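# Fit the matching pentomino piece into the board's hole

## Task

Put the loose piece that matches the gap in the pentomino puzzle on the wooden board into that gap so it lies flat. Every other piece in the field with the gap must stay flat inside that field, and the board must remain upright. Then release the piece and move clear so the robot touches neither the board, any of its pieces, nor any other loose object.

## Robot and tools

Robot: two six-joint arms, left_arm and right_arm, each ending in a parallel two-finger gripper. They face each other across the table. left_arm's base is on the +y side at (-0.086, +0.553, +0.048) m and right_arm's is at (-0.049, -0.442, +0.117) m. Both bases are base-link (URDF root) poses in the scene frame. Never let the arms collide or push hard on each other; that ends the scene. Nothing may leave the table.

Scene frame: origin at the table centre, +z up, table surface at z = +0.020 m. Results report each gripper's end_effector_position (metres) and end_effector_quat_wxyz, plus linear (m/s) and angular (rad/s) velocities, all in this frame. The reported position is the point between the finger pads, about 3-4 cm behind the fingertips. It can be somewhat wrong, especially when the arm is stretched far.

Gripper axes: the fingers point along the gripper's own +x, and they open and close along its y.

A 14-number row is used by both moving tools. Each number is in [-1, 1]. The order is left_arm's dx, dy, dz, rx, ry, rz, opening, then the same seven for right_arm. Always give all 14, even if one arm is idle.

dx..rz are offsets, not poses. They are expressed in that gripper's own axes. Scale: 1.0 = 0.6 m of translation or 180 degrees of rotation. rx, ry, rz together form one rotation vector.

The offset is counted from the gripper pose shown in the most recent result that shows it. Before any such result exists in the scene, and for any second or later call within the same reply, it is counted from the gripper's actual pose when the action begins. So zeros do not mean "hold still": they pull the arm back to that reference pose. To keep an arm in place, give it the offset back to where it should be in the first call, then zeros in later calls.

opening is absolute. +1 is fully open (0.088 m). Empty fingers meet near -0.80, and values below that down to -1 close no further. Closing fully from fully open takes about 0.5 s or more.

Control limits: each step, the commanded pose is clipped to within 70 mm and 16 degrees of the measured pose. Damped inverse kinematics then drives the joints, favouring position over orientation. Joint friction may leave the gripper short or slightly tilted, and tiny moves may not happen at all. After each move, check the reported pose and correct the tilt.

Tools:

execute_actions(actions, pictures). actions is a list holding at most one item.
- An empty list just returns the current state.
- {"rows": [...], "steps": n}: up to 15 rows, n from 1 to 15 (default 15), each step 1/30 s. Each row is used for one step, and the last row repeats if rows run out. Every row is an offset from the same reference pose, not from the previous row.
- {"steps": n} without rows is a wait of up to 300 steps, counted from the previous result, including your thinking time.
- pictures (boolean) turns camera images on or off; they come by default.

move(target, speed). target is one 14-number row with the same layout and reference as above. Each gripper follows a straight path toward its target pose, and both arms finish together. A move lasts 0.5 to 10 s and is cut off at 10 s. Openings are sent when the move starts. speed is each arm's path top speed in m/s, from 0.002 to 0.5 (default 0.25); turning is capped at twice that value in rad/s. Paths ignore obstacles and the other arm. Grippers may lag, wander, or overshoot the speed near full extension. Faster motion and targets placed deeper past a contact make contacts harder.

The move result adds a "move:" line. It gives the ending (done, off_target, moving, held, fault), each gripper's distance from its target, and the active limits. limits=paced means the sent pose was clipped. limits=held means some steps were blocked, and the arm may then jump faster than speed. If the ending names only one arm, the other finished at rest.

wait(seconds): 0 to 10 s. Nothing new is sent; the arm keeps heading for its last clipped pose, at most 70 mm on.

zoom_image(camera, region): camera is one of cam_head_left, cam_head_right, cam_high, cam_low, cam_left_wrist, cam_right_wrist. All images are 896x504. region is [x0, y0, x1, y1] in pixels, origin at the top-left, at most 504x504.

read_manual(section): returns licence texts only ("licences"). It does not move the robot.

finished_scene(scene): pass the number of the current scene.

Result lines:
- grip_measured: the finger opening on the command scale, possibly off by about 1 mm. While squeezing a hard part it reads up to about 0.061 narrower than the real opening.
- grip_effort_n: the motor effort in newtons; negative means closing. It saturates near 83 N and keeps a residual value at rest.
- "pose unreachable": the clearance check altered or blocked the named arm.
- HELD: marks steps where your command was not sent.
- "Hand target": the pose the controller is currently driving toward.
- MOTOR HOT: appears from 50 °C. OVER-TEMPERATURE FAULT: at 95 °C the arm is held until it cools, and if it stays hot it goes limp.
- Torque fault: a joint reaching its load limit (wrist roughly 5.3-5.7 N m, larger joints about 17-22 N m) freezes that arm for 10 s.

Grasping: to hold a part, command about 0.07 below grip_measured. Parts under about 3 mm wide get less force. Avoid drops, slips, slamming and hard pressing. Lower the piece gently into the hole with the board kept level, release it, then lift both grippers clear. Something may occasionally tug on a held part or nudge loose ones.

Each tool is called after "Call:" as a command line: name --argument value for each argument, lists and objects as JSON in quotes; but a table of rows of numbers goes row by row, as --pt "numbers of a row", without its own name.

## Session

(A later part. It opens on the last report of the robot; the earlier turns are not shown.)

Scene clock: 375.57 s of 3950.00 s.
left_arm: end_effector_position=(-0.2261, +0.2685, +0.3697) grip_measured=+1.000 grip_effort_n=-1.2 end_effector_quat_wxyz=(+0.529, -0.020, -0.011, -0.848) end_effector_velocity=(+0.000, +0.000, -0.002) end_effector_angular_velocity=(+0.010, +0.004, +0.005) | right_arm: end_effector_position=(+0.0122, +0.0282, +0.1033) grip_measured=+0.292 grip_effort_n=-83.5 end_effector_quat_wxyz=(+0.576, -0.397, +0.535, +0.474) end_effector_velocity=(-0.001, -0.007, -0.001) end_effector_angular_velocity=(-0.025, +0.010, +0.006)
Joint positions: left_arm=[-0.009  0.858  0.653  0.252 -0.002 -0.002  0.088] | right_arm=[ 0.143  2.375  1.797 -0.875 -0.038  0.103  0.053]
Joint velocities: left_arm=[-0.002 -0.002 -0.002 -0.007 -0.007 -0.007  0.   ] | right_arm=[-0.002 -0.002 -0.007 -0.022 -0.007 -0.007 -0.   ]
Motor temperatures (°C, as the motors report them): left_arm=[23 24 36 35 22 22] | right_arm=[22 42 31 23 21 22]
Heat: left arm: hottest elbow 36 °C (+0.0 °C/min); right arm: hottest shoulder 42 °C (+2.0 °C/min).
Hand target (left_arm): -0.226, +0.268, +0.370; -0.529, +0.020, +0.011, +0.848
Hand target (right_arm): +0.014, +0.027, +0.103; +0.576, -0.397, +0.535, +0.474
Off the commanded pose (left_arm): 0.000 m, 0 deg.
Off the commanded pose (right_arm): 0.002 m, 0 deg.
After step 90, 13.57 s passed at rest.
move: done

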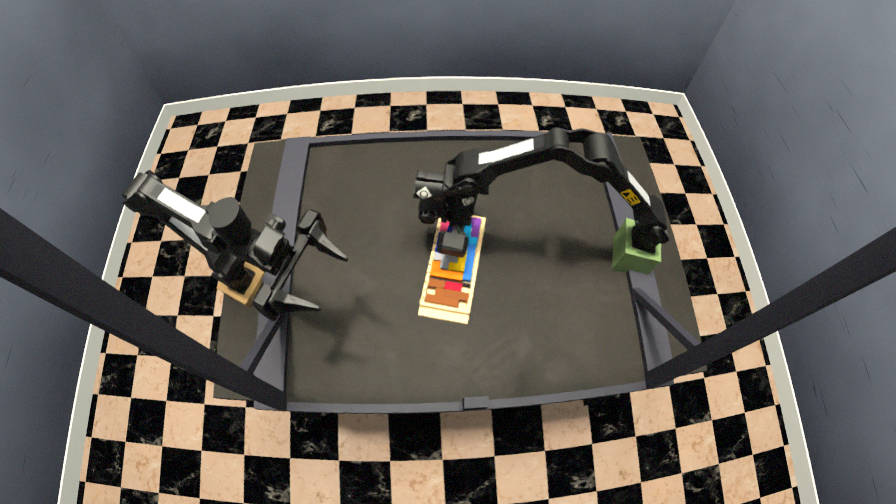

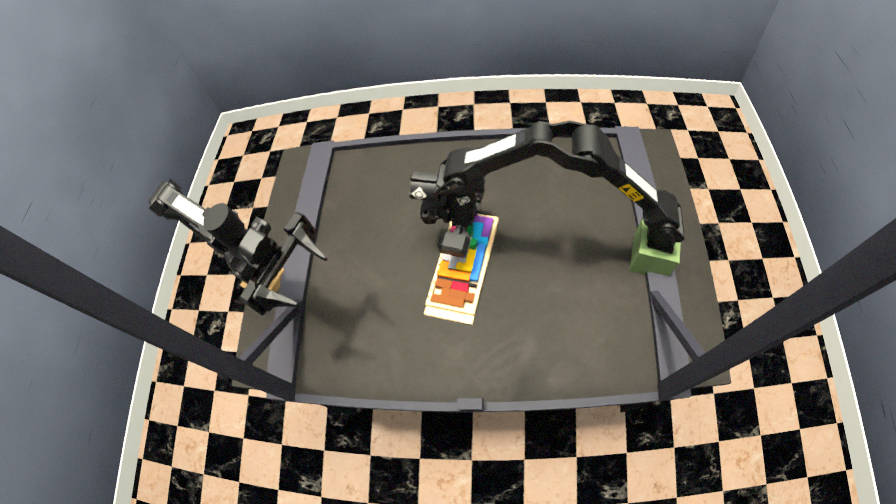

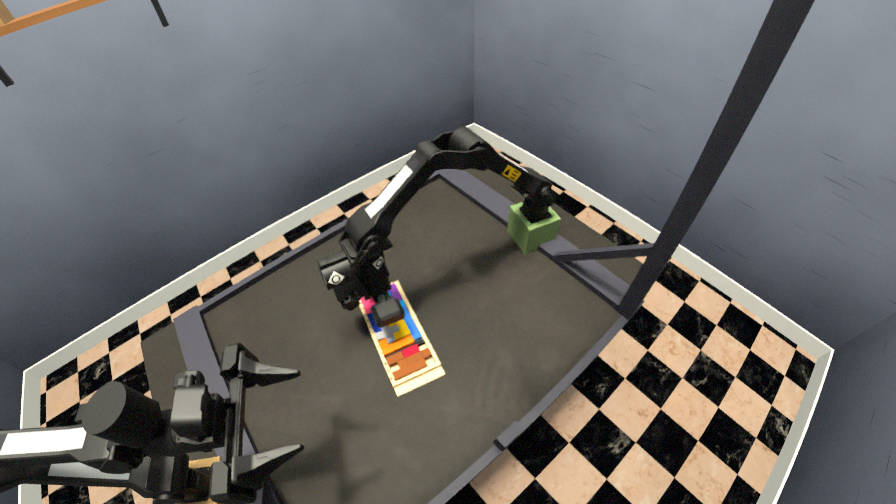

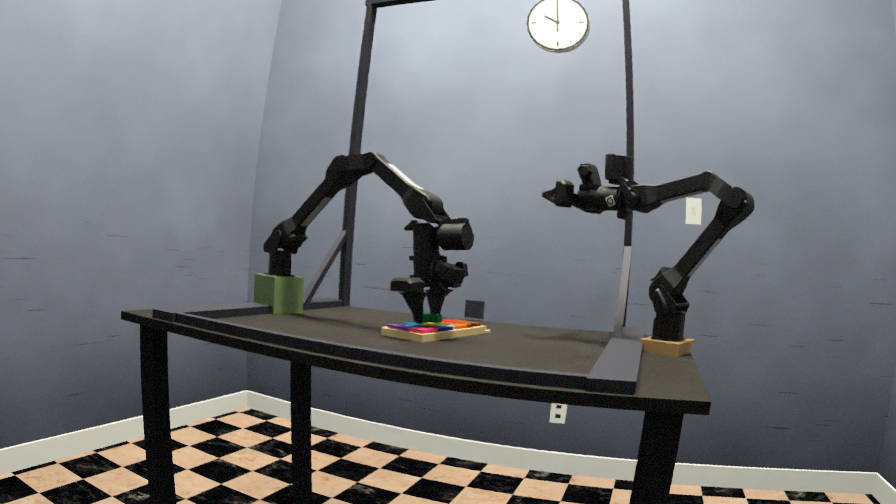

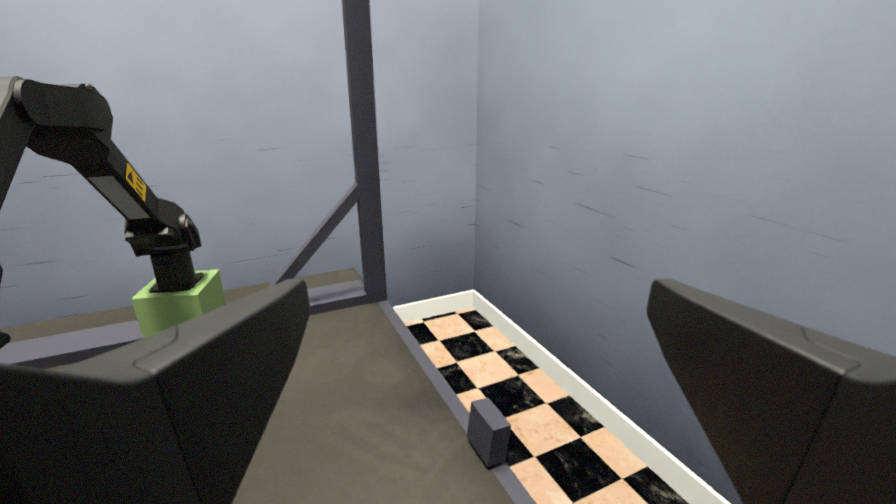

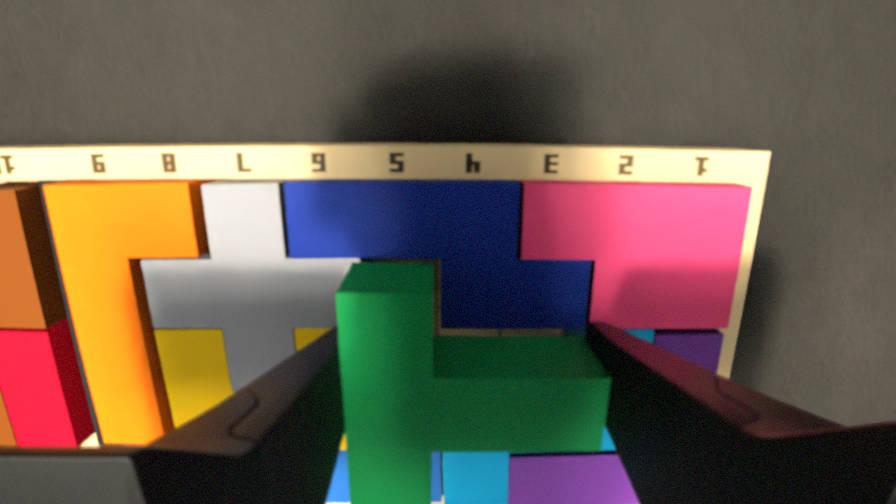

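Call:
move --target '[0,0,0,0,0,0,1, 0.033,0,-0.004,0,0,0,-1]' --speed 0.02

Scene clock: 382.33 s of 3950.00 s.
left_arm: end_effector_position=(-0.2261, +0.2685, +0.3697) grip_measured=+1.000 grip_effort_n=-1.2 end_effector_quat_wxyz=(+0.529, -0.020, -0.011, -0.848) end_effector_velocity=(-0.001, +0.001, +0.001) end_effector_angular_velocity=(-0.003, +0.010, -0.000) | right_arm: end_effector_position=(+0.0130, +0.0335, +0.0965) grip_measured=+0.292 grip_effort_n=-83.5 end_effector_quat_wxyz=(+0.583, -0.390, +0.526, +0.481) end_effector_velocity=(-0.000, -0.002, +0.000) end_effector_angular_velocity=(-0.006, +0.007, +0.006)
Joint positions: left_arm=[-0.009  0.858  0.653  0.252 -0.002 -0.002  0.088] | right_arm=[ 0.143  2.383  1.778 -0.819 -0.038  0.102  0.053]
Joint velocities: left_arm=[-0.007 -0.002 -0.002  0.007 -0.007 -0.007  0.   ] | right_arm=[-0.002 -0.002 -0.002 -0.007 -0.007 -0.007 -0.   ]
Motor temperatures (°C, as the motors report them): left_arm=[23 24 36 35 22 22] | right_arm=[22 43 31 23 21 22]
Heat: left arm: hottest elbow 36 °C (+0.0 °C/min); right arm: hottest shoulder 43 °C (+3.0 °C/min).
Hand target (left_arm): -0.226, +0.268, +0.370; -0.529, +0.020, +0.011, +0.848
Hand target (right_arm): +0.011, +0.028, +0.084; +0.576, -0.397, +0.535, +0.474
Off the commanded pose (left_arm): 0.000 m, 0 deg.
Off the commanded pose (right_arm): 0.014 m, 2 deg.
After step 90, 2.53 s passed at rest.
move: off_target (right_arm)

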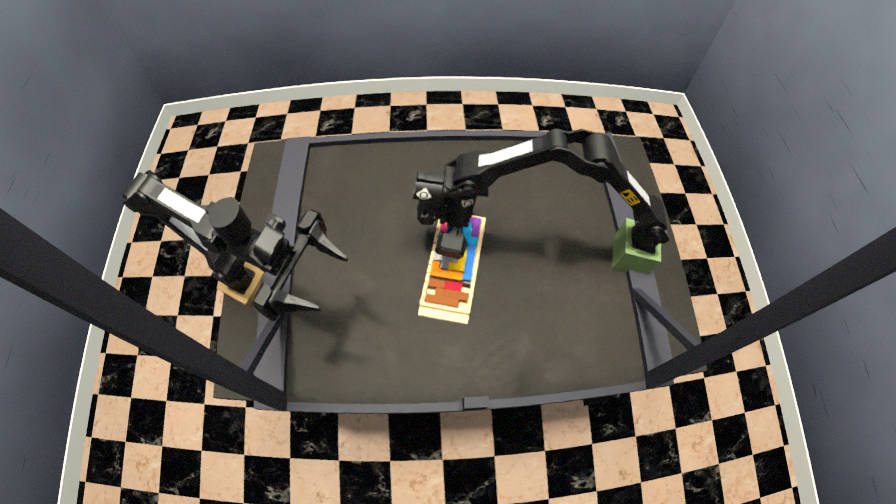

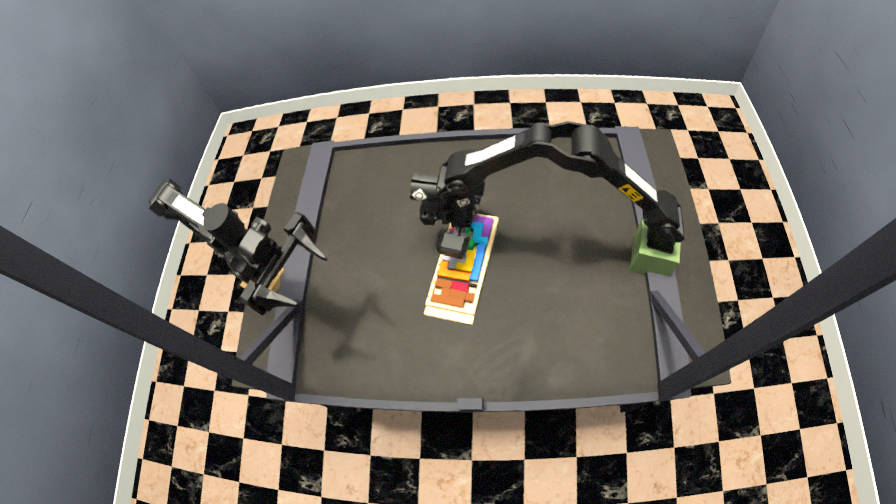

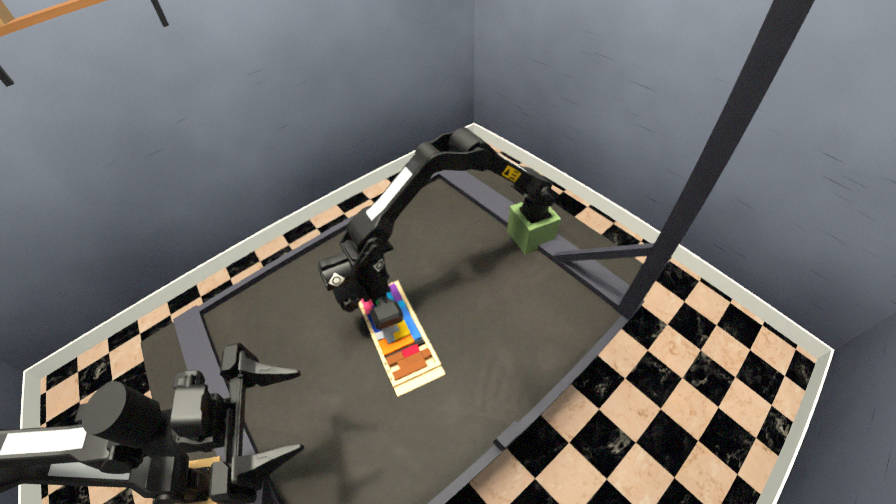

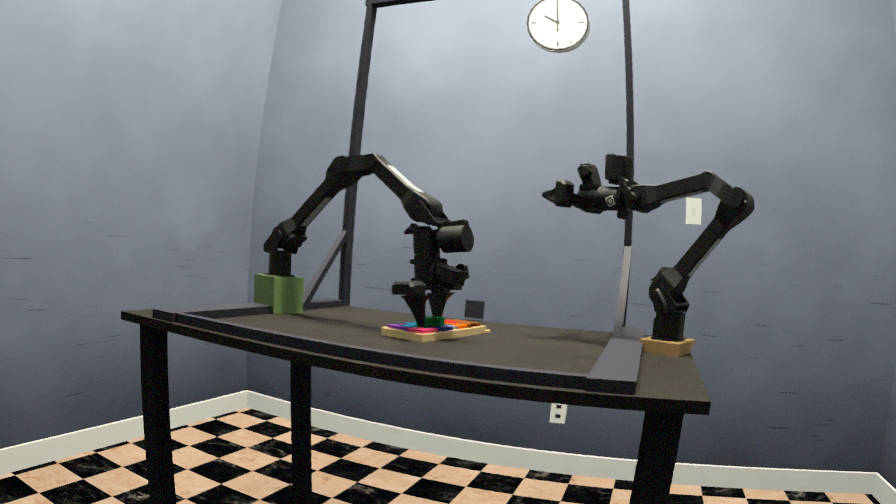

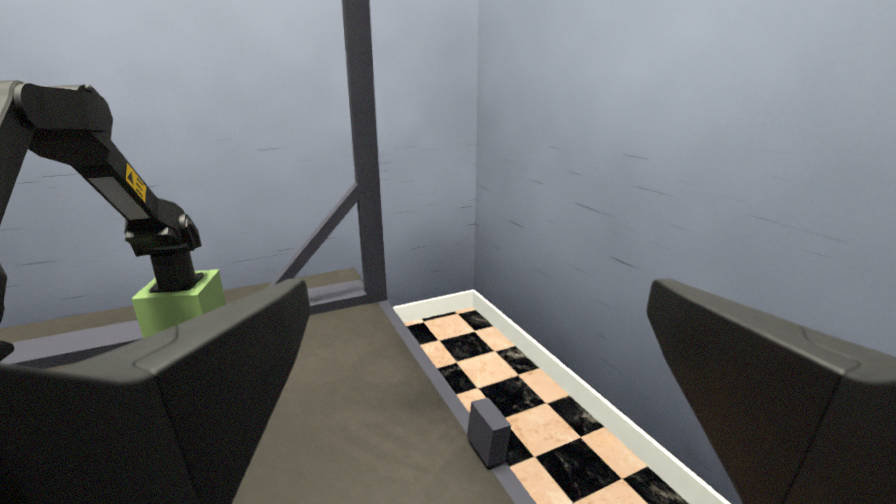

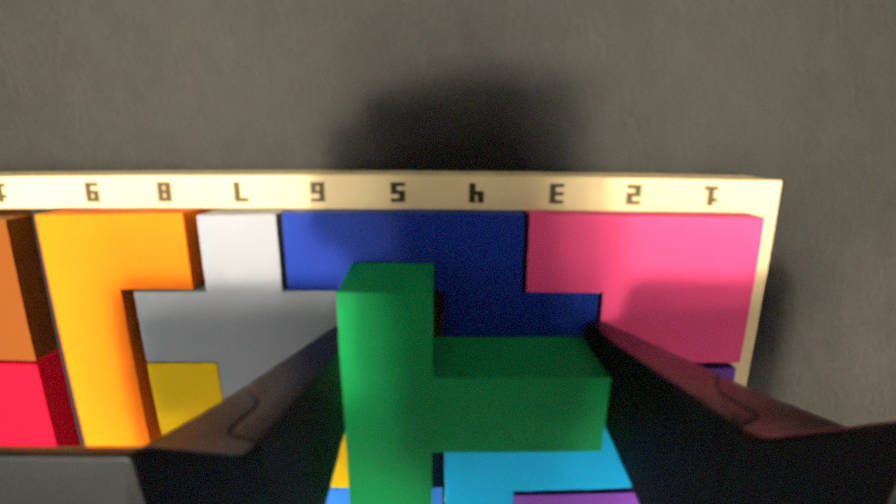

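Call:
move --target '[0,0,0,0,0,0,1, -0.004,0,-0.018,0,0,0,-1]' --speed 0.02

Scene clock: 393.00 s of 3950.00 s.
left_arm: end_effector_position=(-0.2261, +0.2685, +0.3697) grip_measured=+1.000 grip_effort_n=-0.7 end_effector_quat_wxyz=(+0.529, -0.020, -0.011, -0.848) end_effector_velocity=(+0.001, +0.000, +0.001) end_effector_angular_velocity=(-0.003, +0.010, +0.005) | right_arm: end_effector_position=(+0.0119, +0.0260, +0.0957) grip_measured=+0.292 grip_effort_n=-83.5 end_effector_quat_wxyz=(+0.583, -0.389, +0.526, +0.481) end_effector_velocity=(+0.002, -0.003, +0.001) end_effector_angular_velocity=(+0.002, -0.009, +0.004)
Joint positions: left_arm=[-0.009  0.858  0.653  0.252 -0.002 -0.002  0.088] | right_arm=[ 0.143  2.353  1.722 -0.79  -0.038  0.102  0.053]
Joint velocities: left_arm=[-0.002 -0.002 -0.002  0.007 -0.007 -0.007  0.   ] | right_arm=[-0.002 -0.012 -0.017  0.007  0.007 -0.007 -0.   ]
Motor temperatures (°C, as the motors report them): left_arm=[23 24 37 35 22 22] | right_arm=[22 43 30 23 21 22]
Heat: left arm: hottest elbow 37 °C (+1.0 °C/min); right arm: hottest shoulder 43 °C (+2.0 °C/min).
Hand target (left_arm): -0.226, +0.268, +0.370; -0.529, +0.020, +0.011, +0.848
Hand target (right_arm): +0.011, +0.023, +0.097; +0.583, -0.390, +0.526, +0.481
Off the commanded pose (left_arm): 0.000 m, 0 deg.
Off the commanded pose (right_arm): 0.004 m, 0 deg.
After step 90, 6.83 s passed at rest.
move: done

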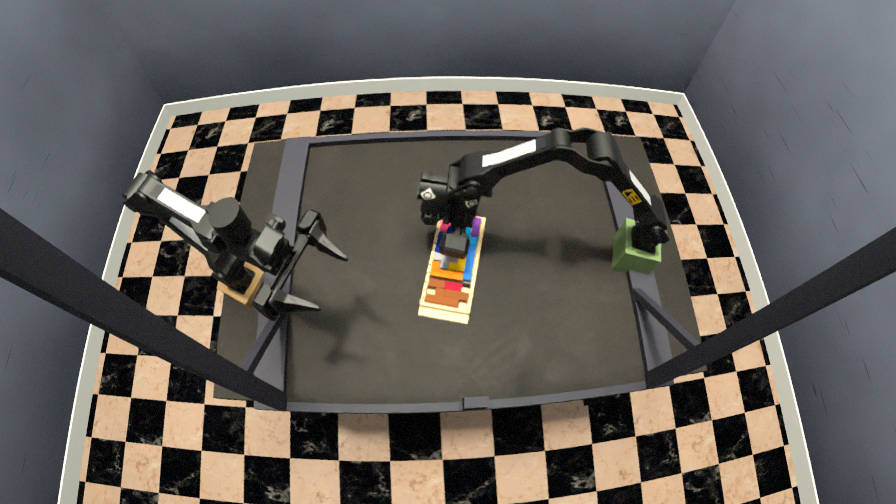

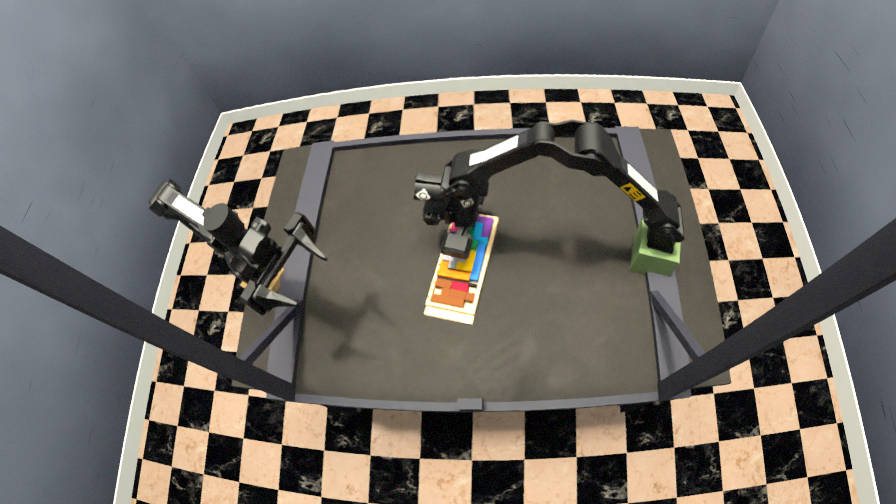

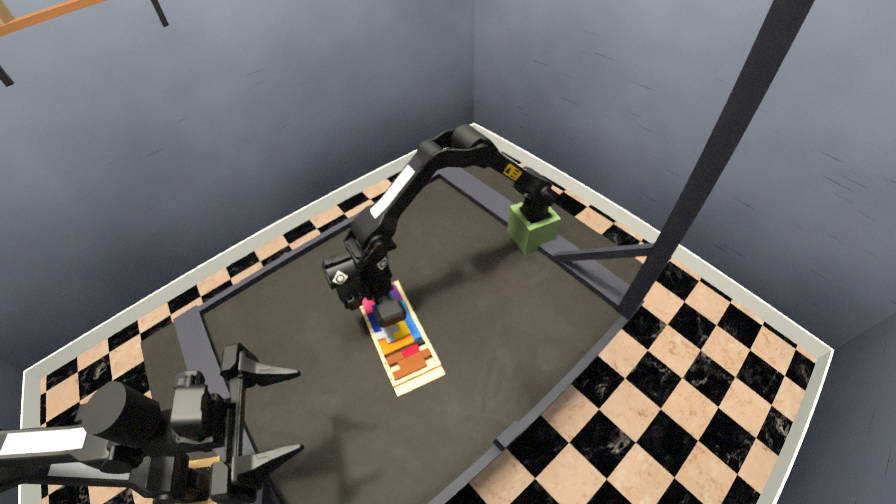

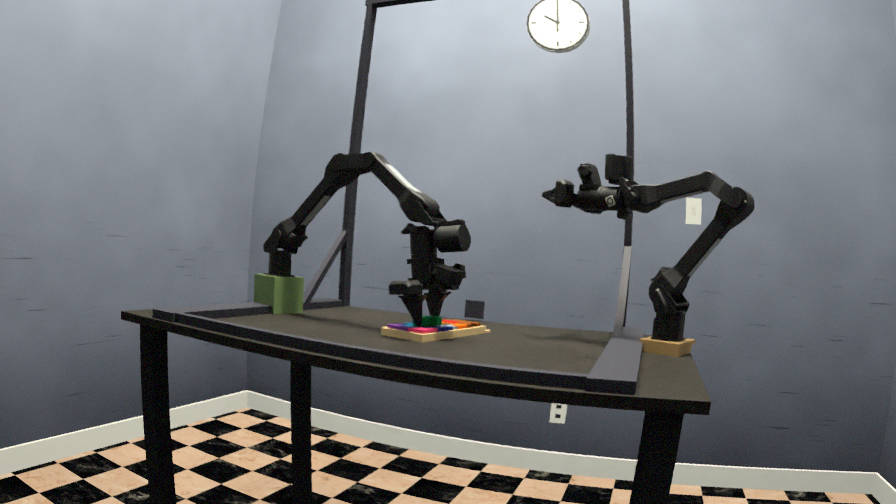

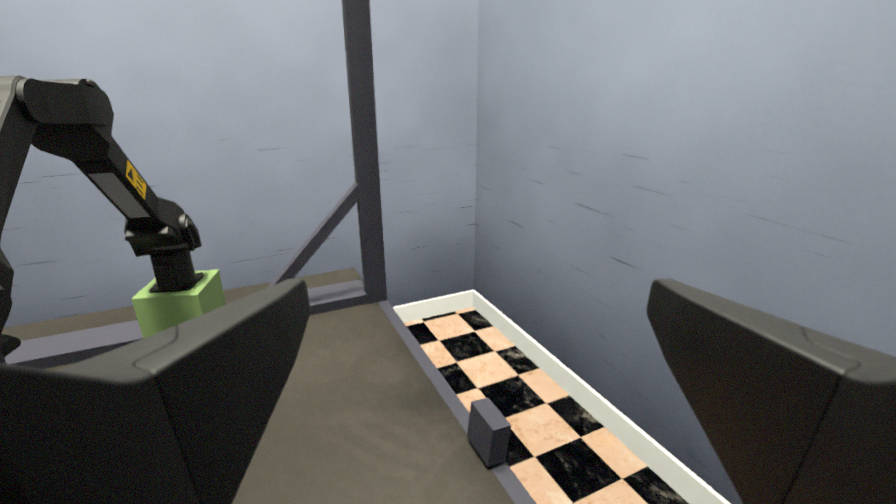

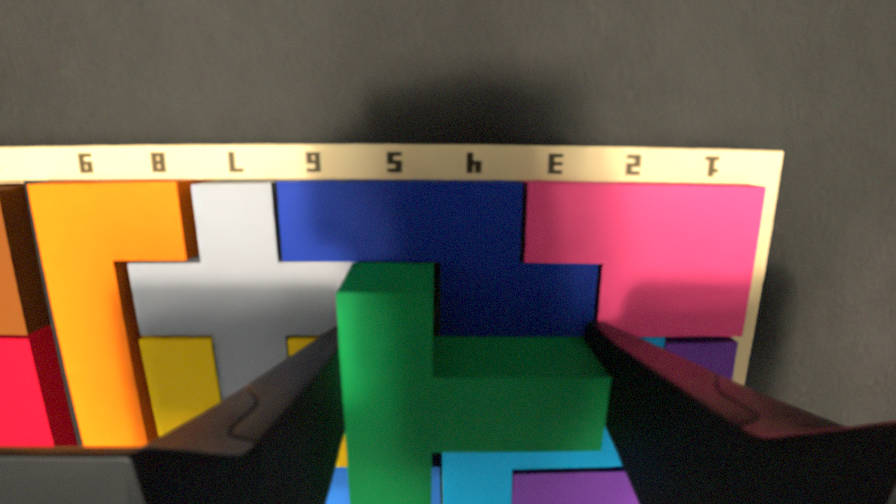

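Call:
move --target '[0,0,0,0,0,0,1, 0,0,0,0,0,0,1]'

Scene clock: 401.27 s of 3950.00 s.
left_arm: end_effector_position=(-0.2261, +0.2685, +0.3697) grip_measured=+1.000 grip_effort_n=-0.7 end_effector_quat_wxyz=(+0.529, -0.020, -0.011, -0.848) end_effector_velocity=(-0.001, +0.002, -0.005) end_effector_angular_velocity=(+0.014, +0.001, -0.000) | right_arm: end_effector_position=(+0.0097, +0.0259, +0.0955) grip_measured=+0.982 grip_effort_n=17.9 end_effector_quat_wxyz=(+0.582, -0.390, +0.526, +0.483) end_effector_velocity=(+0.002, +0.001, +0.001) end_effector_angular_velocity=(+0.006, -0.009, +0.004)
Joint positions: left_arm=[-0.009  0.858  0.653  0.252 -0.002 -0.002  0.088] | right_arm=[ 0.147  2.352  1.72  -0.789 -0.04   0.102  0.087]
Joint velocities: left_arm=[-0.007 -0.007 -0.012 -0.007 -0.007 -0.007  0.   ] | right_arm=[-0.002 -0.002 -0.002  0.007  0.007 -0.007  0.001]
Motor temperatures (°C, as the motors report them): left_arm=[23 24 37 35 22 22] | right_arm=[22 45 30 23 21 22]
Heat: left arm: hottest elbow 37 °C (+1.0 °C/min); right arm: hottest shoulder 45 °C (+4.0 °C/min).
Hand target (left_arm): -0.226, +0.268, +0.370; -0.529, +0.020, +0.011, +0.848
Hand target (right_arm): +0.012, +0.026, +0.096; +0.583, -0.389, +0.526, +0.481
Off the commanded pose (left_arm): 0.000 m, 0 deg.
Off the commanded pose (right_arm): 0.002 m, 0 deg.
After step 90, 4.43 s passed at rest.
move: done

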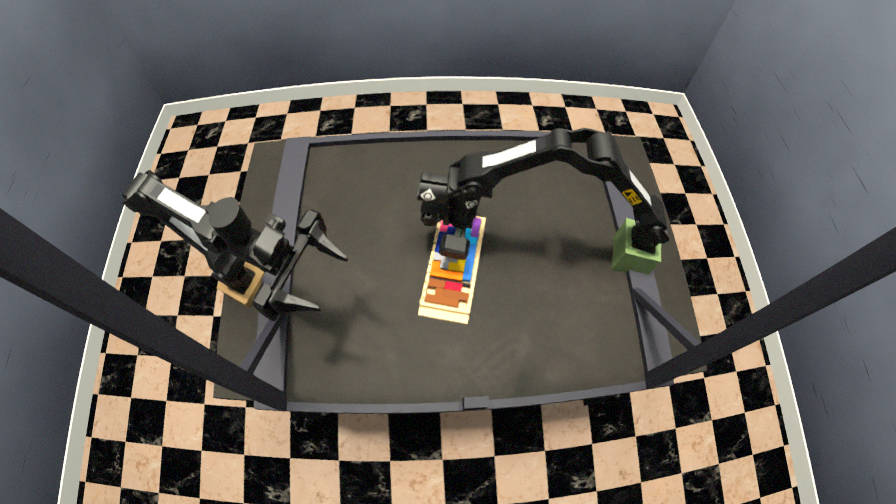

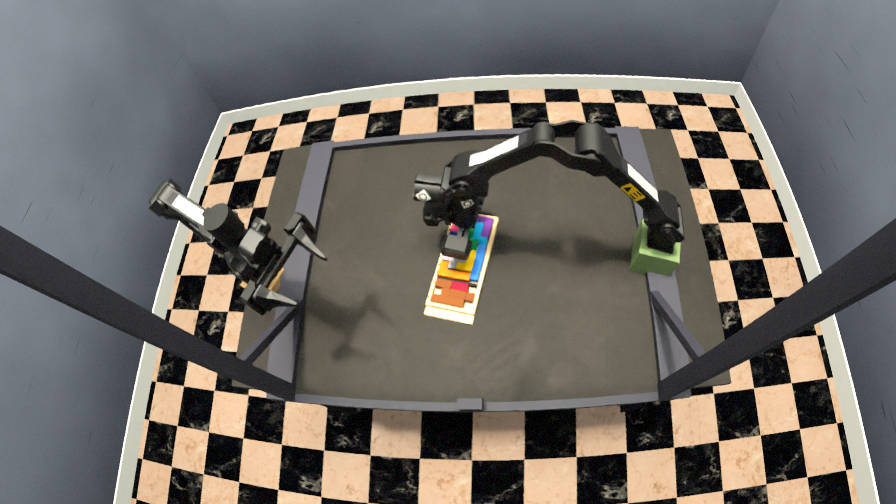

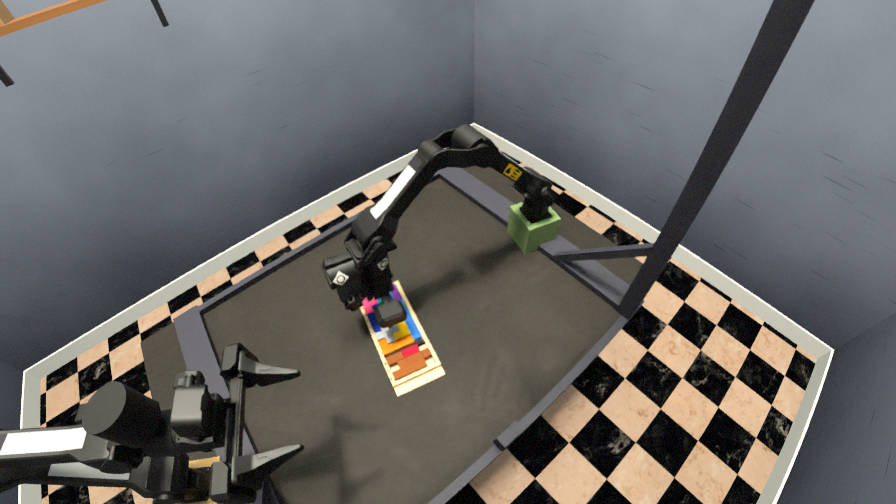

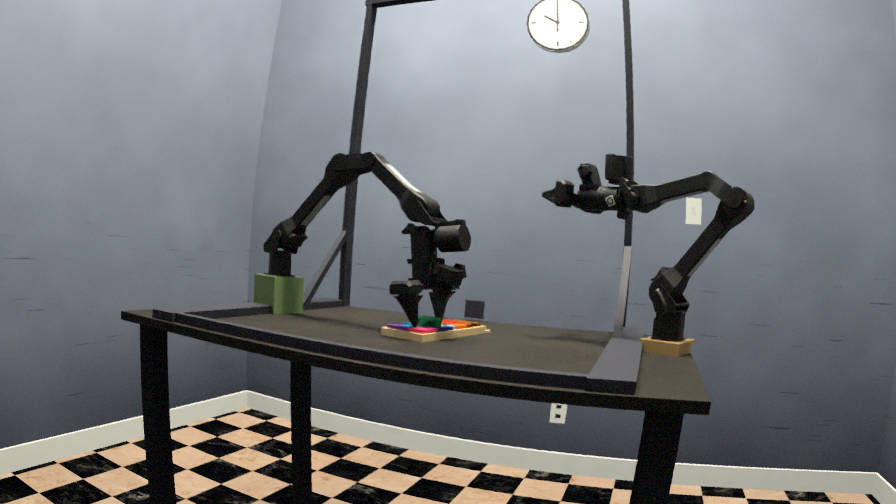

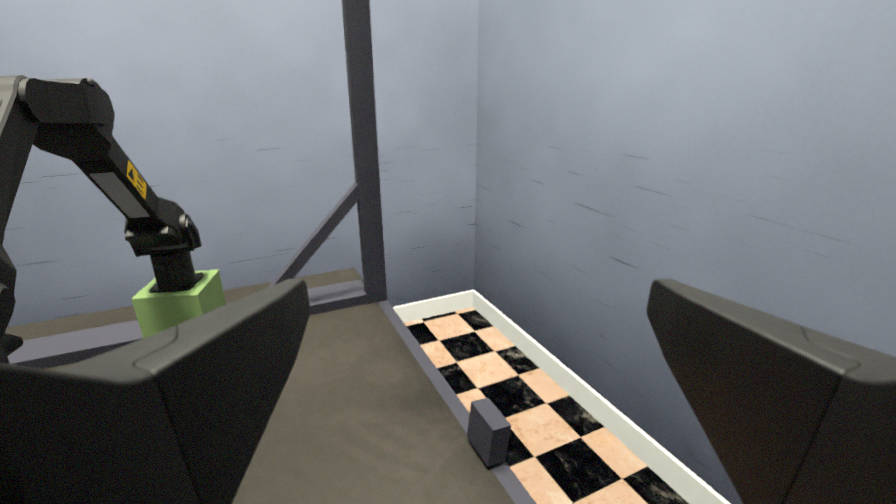

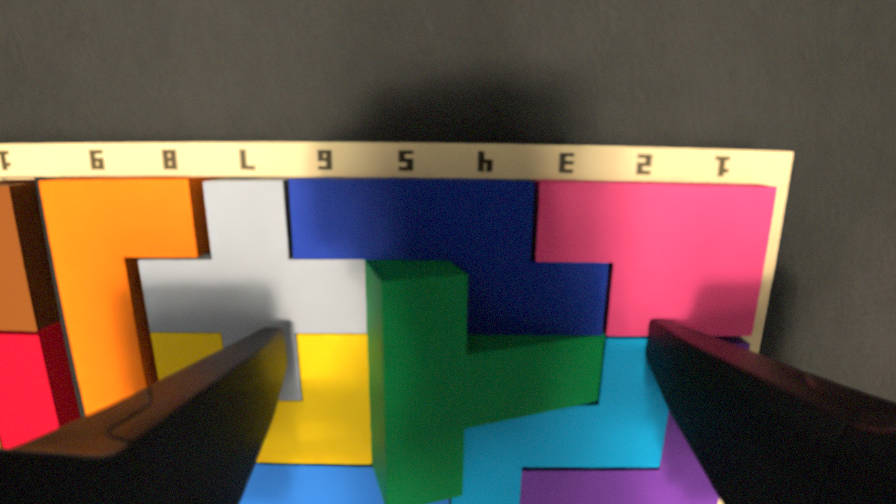

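Call:
move --target '[0,0,0,0,0,0,1, -0.06,0,-0.06,0,0,0,-1]' --speed 0.15

Scene clock: 408.33 s of 3950.00 s.
left_arm: end_effector_position=(-0.2261, +0.2685, +0.3697) grip_measured=+1.000 grip_effort_n=-1.2 end_effector_quat_wxyz=(+0.529, -0.020, -0.011, -0.848) end_effector_velocity=(+0.000, +0.000, -0.005) end_effector_angular_velocity=(+0.030, +0.010, +0.004) | right_arm: end_effector_position=(+0.0009, -0.0123, +0.1206) grip_measured=-0.810 grip_effort_n=-83.5 end_effector_quat_wxyz=(+0.577, -0.393, +0.528, +0.483) end_effector_velocity=(-0.000, -0.002, +0.005) end_effector_angular_velocity=(+0.004, +0.006, +0.006)
Joint positions: left_arm=[-0.009  0.858  0.653  0.252 -0.002 -0.002  0.088] | right_arm=[ 0.154  2.178  1.529 -0.782 -0.043  0.104  0.   ]
Joint velocities: left_arm=[-0.002 -0.002 -0.002 -0.022 -0.007 -0.022  0.   ] | right_arm=[-0.002 -0.017 -0.007 -0.007 -0.007 -0.007  0.   ]
Motor temperatures (°C, as the motors report them): left_arm=[23 24 37 35 22 22] | right_arm=[22 46 30 23 21 22]
Heat: left arm: hottest elbow 37 °C (+1.0 °C/min); right arm: hottest shoulder 46 °C (+5.0 °C/min).
Hand target (left_arm): -0.226, +0.268, +0.370; -0.529, +0.020, +0.011, +0.848
Hand target (right_arm): +0.002, -0.014, +0.126; +0.582, -0.389, +0.526, +0.483
Off the commanded pose (left_arm): 0.000 m, 0 deg.
Off the commanded pose (right_arm): 0.006 m, 1 deg.
After step 90, 3.10 s passed at rest.
move: done

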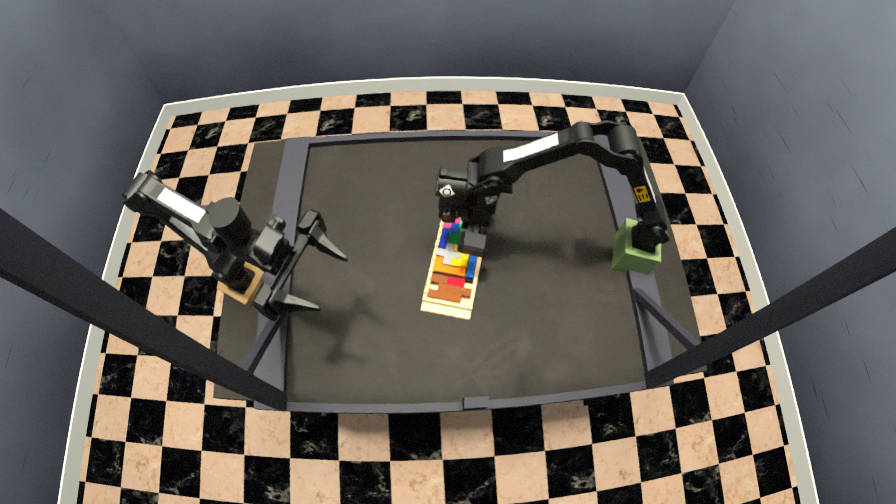

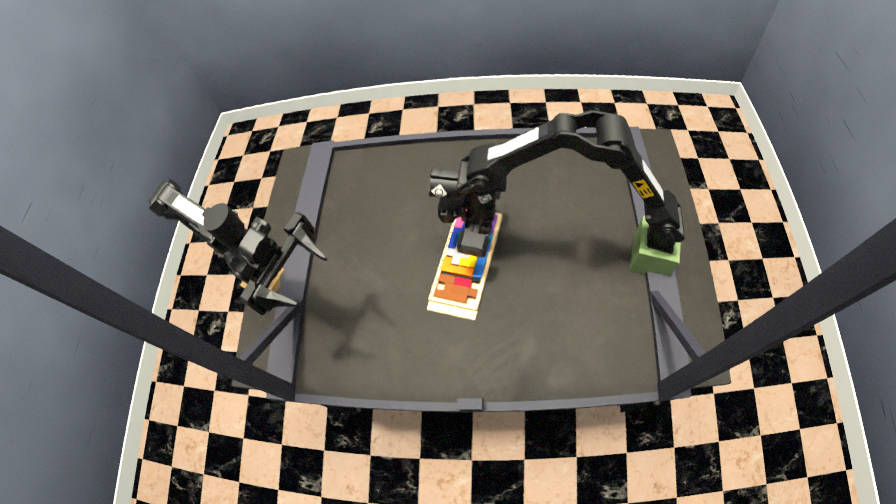

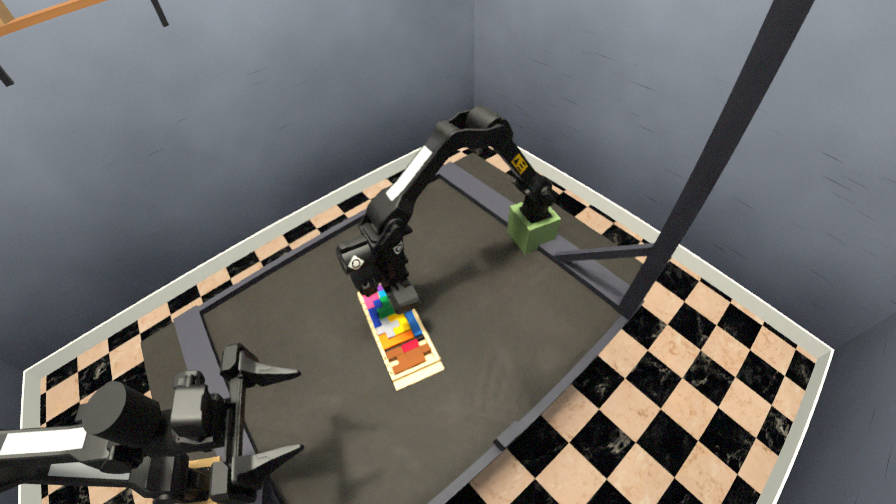

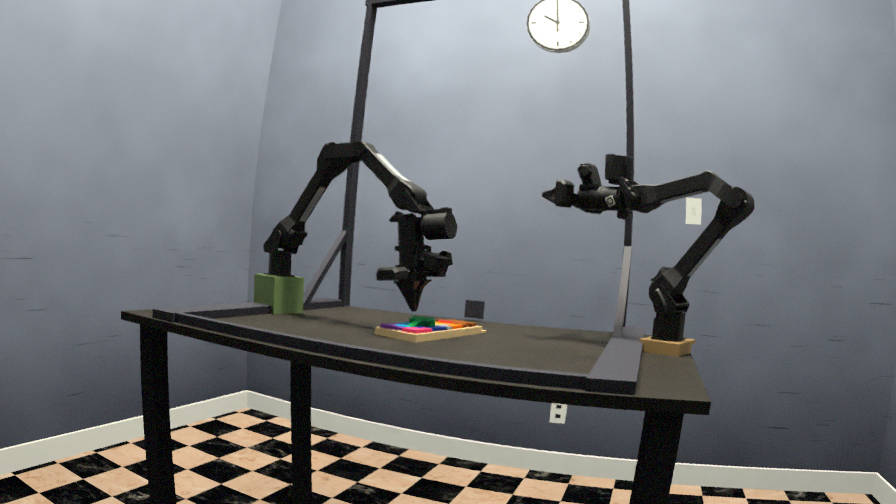

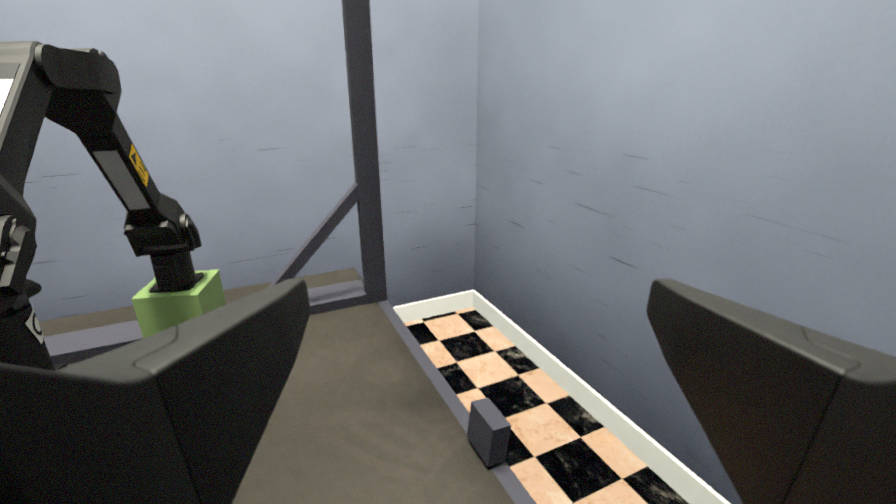

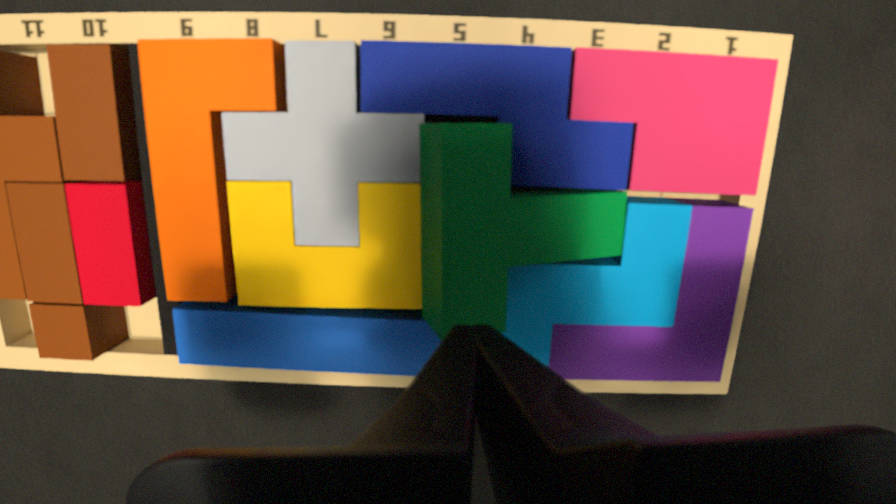

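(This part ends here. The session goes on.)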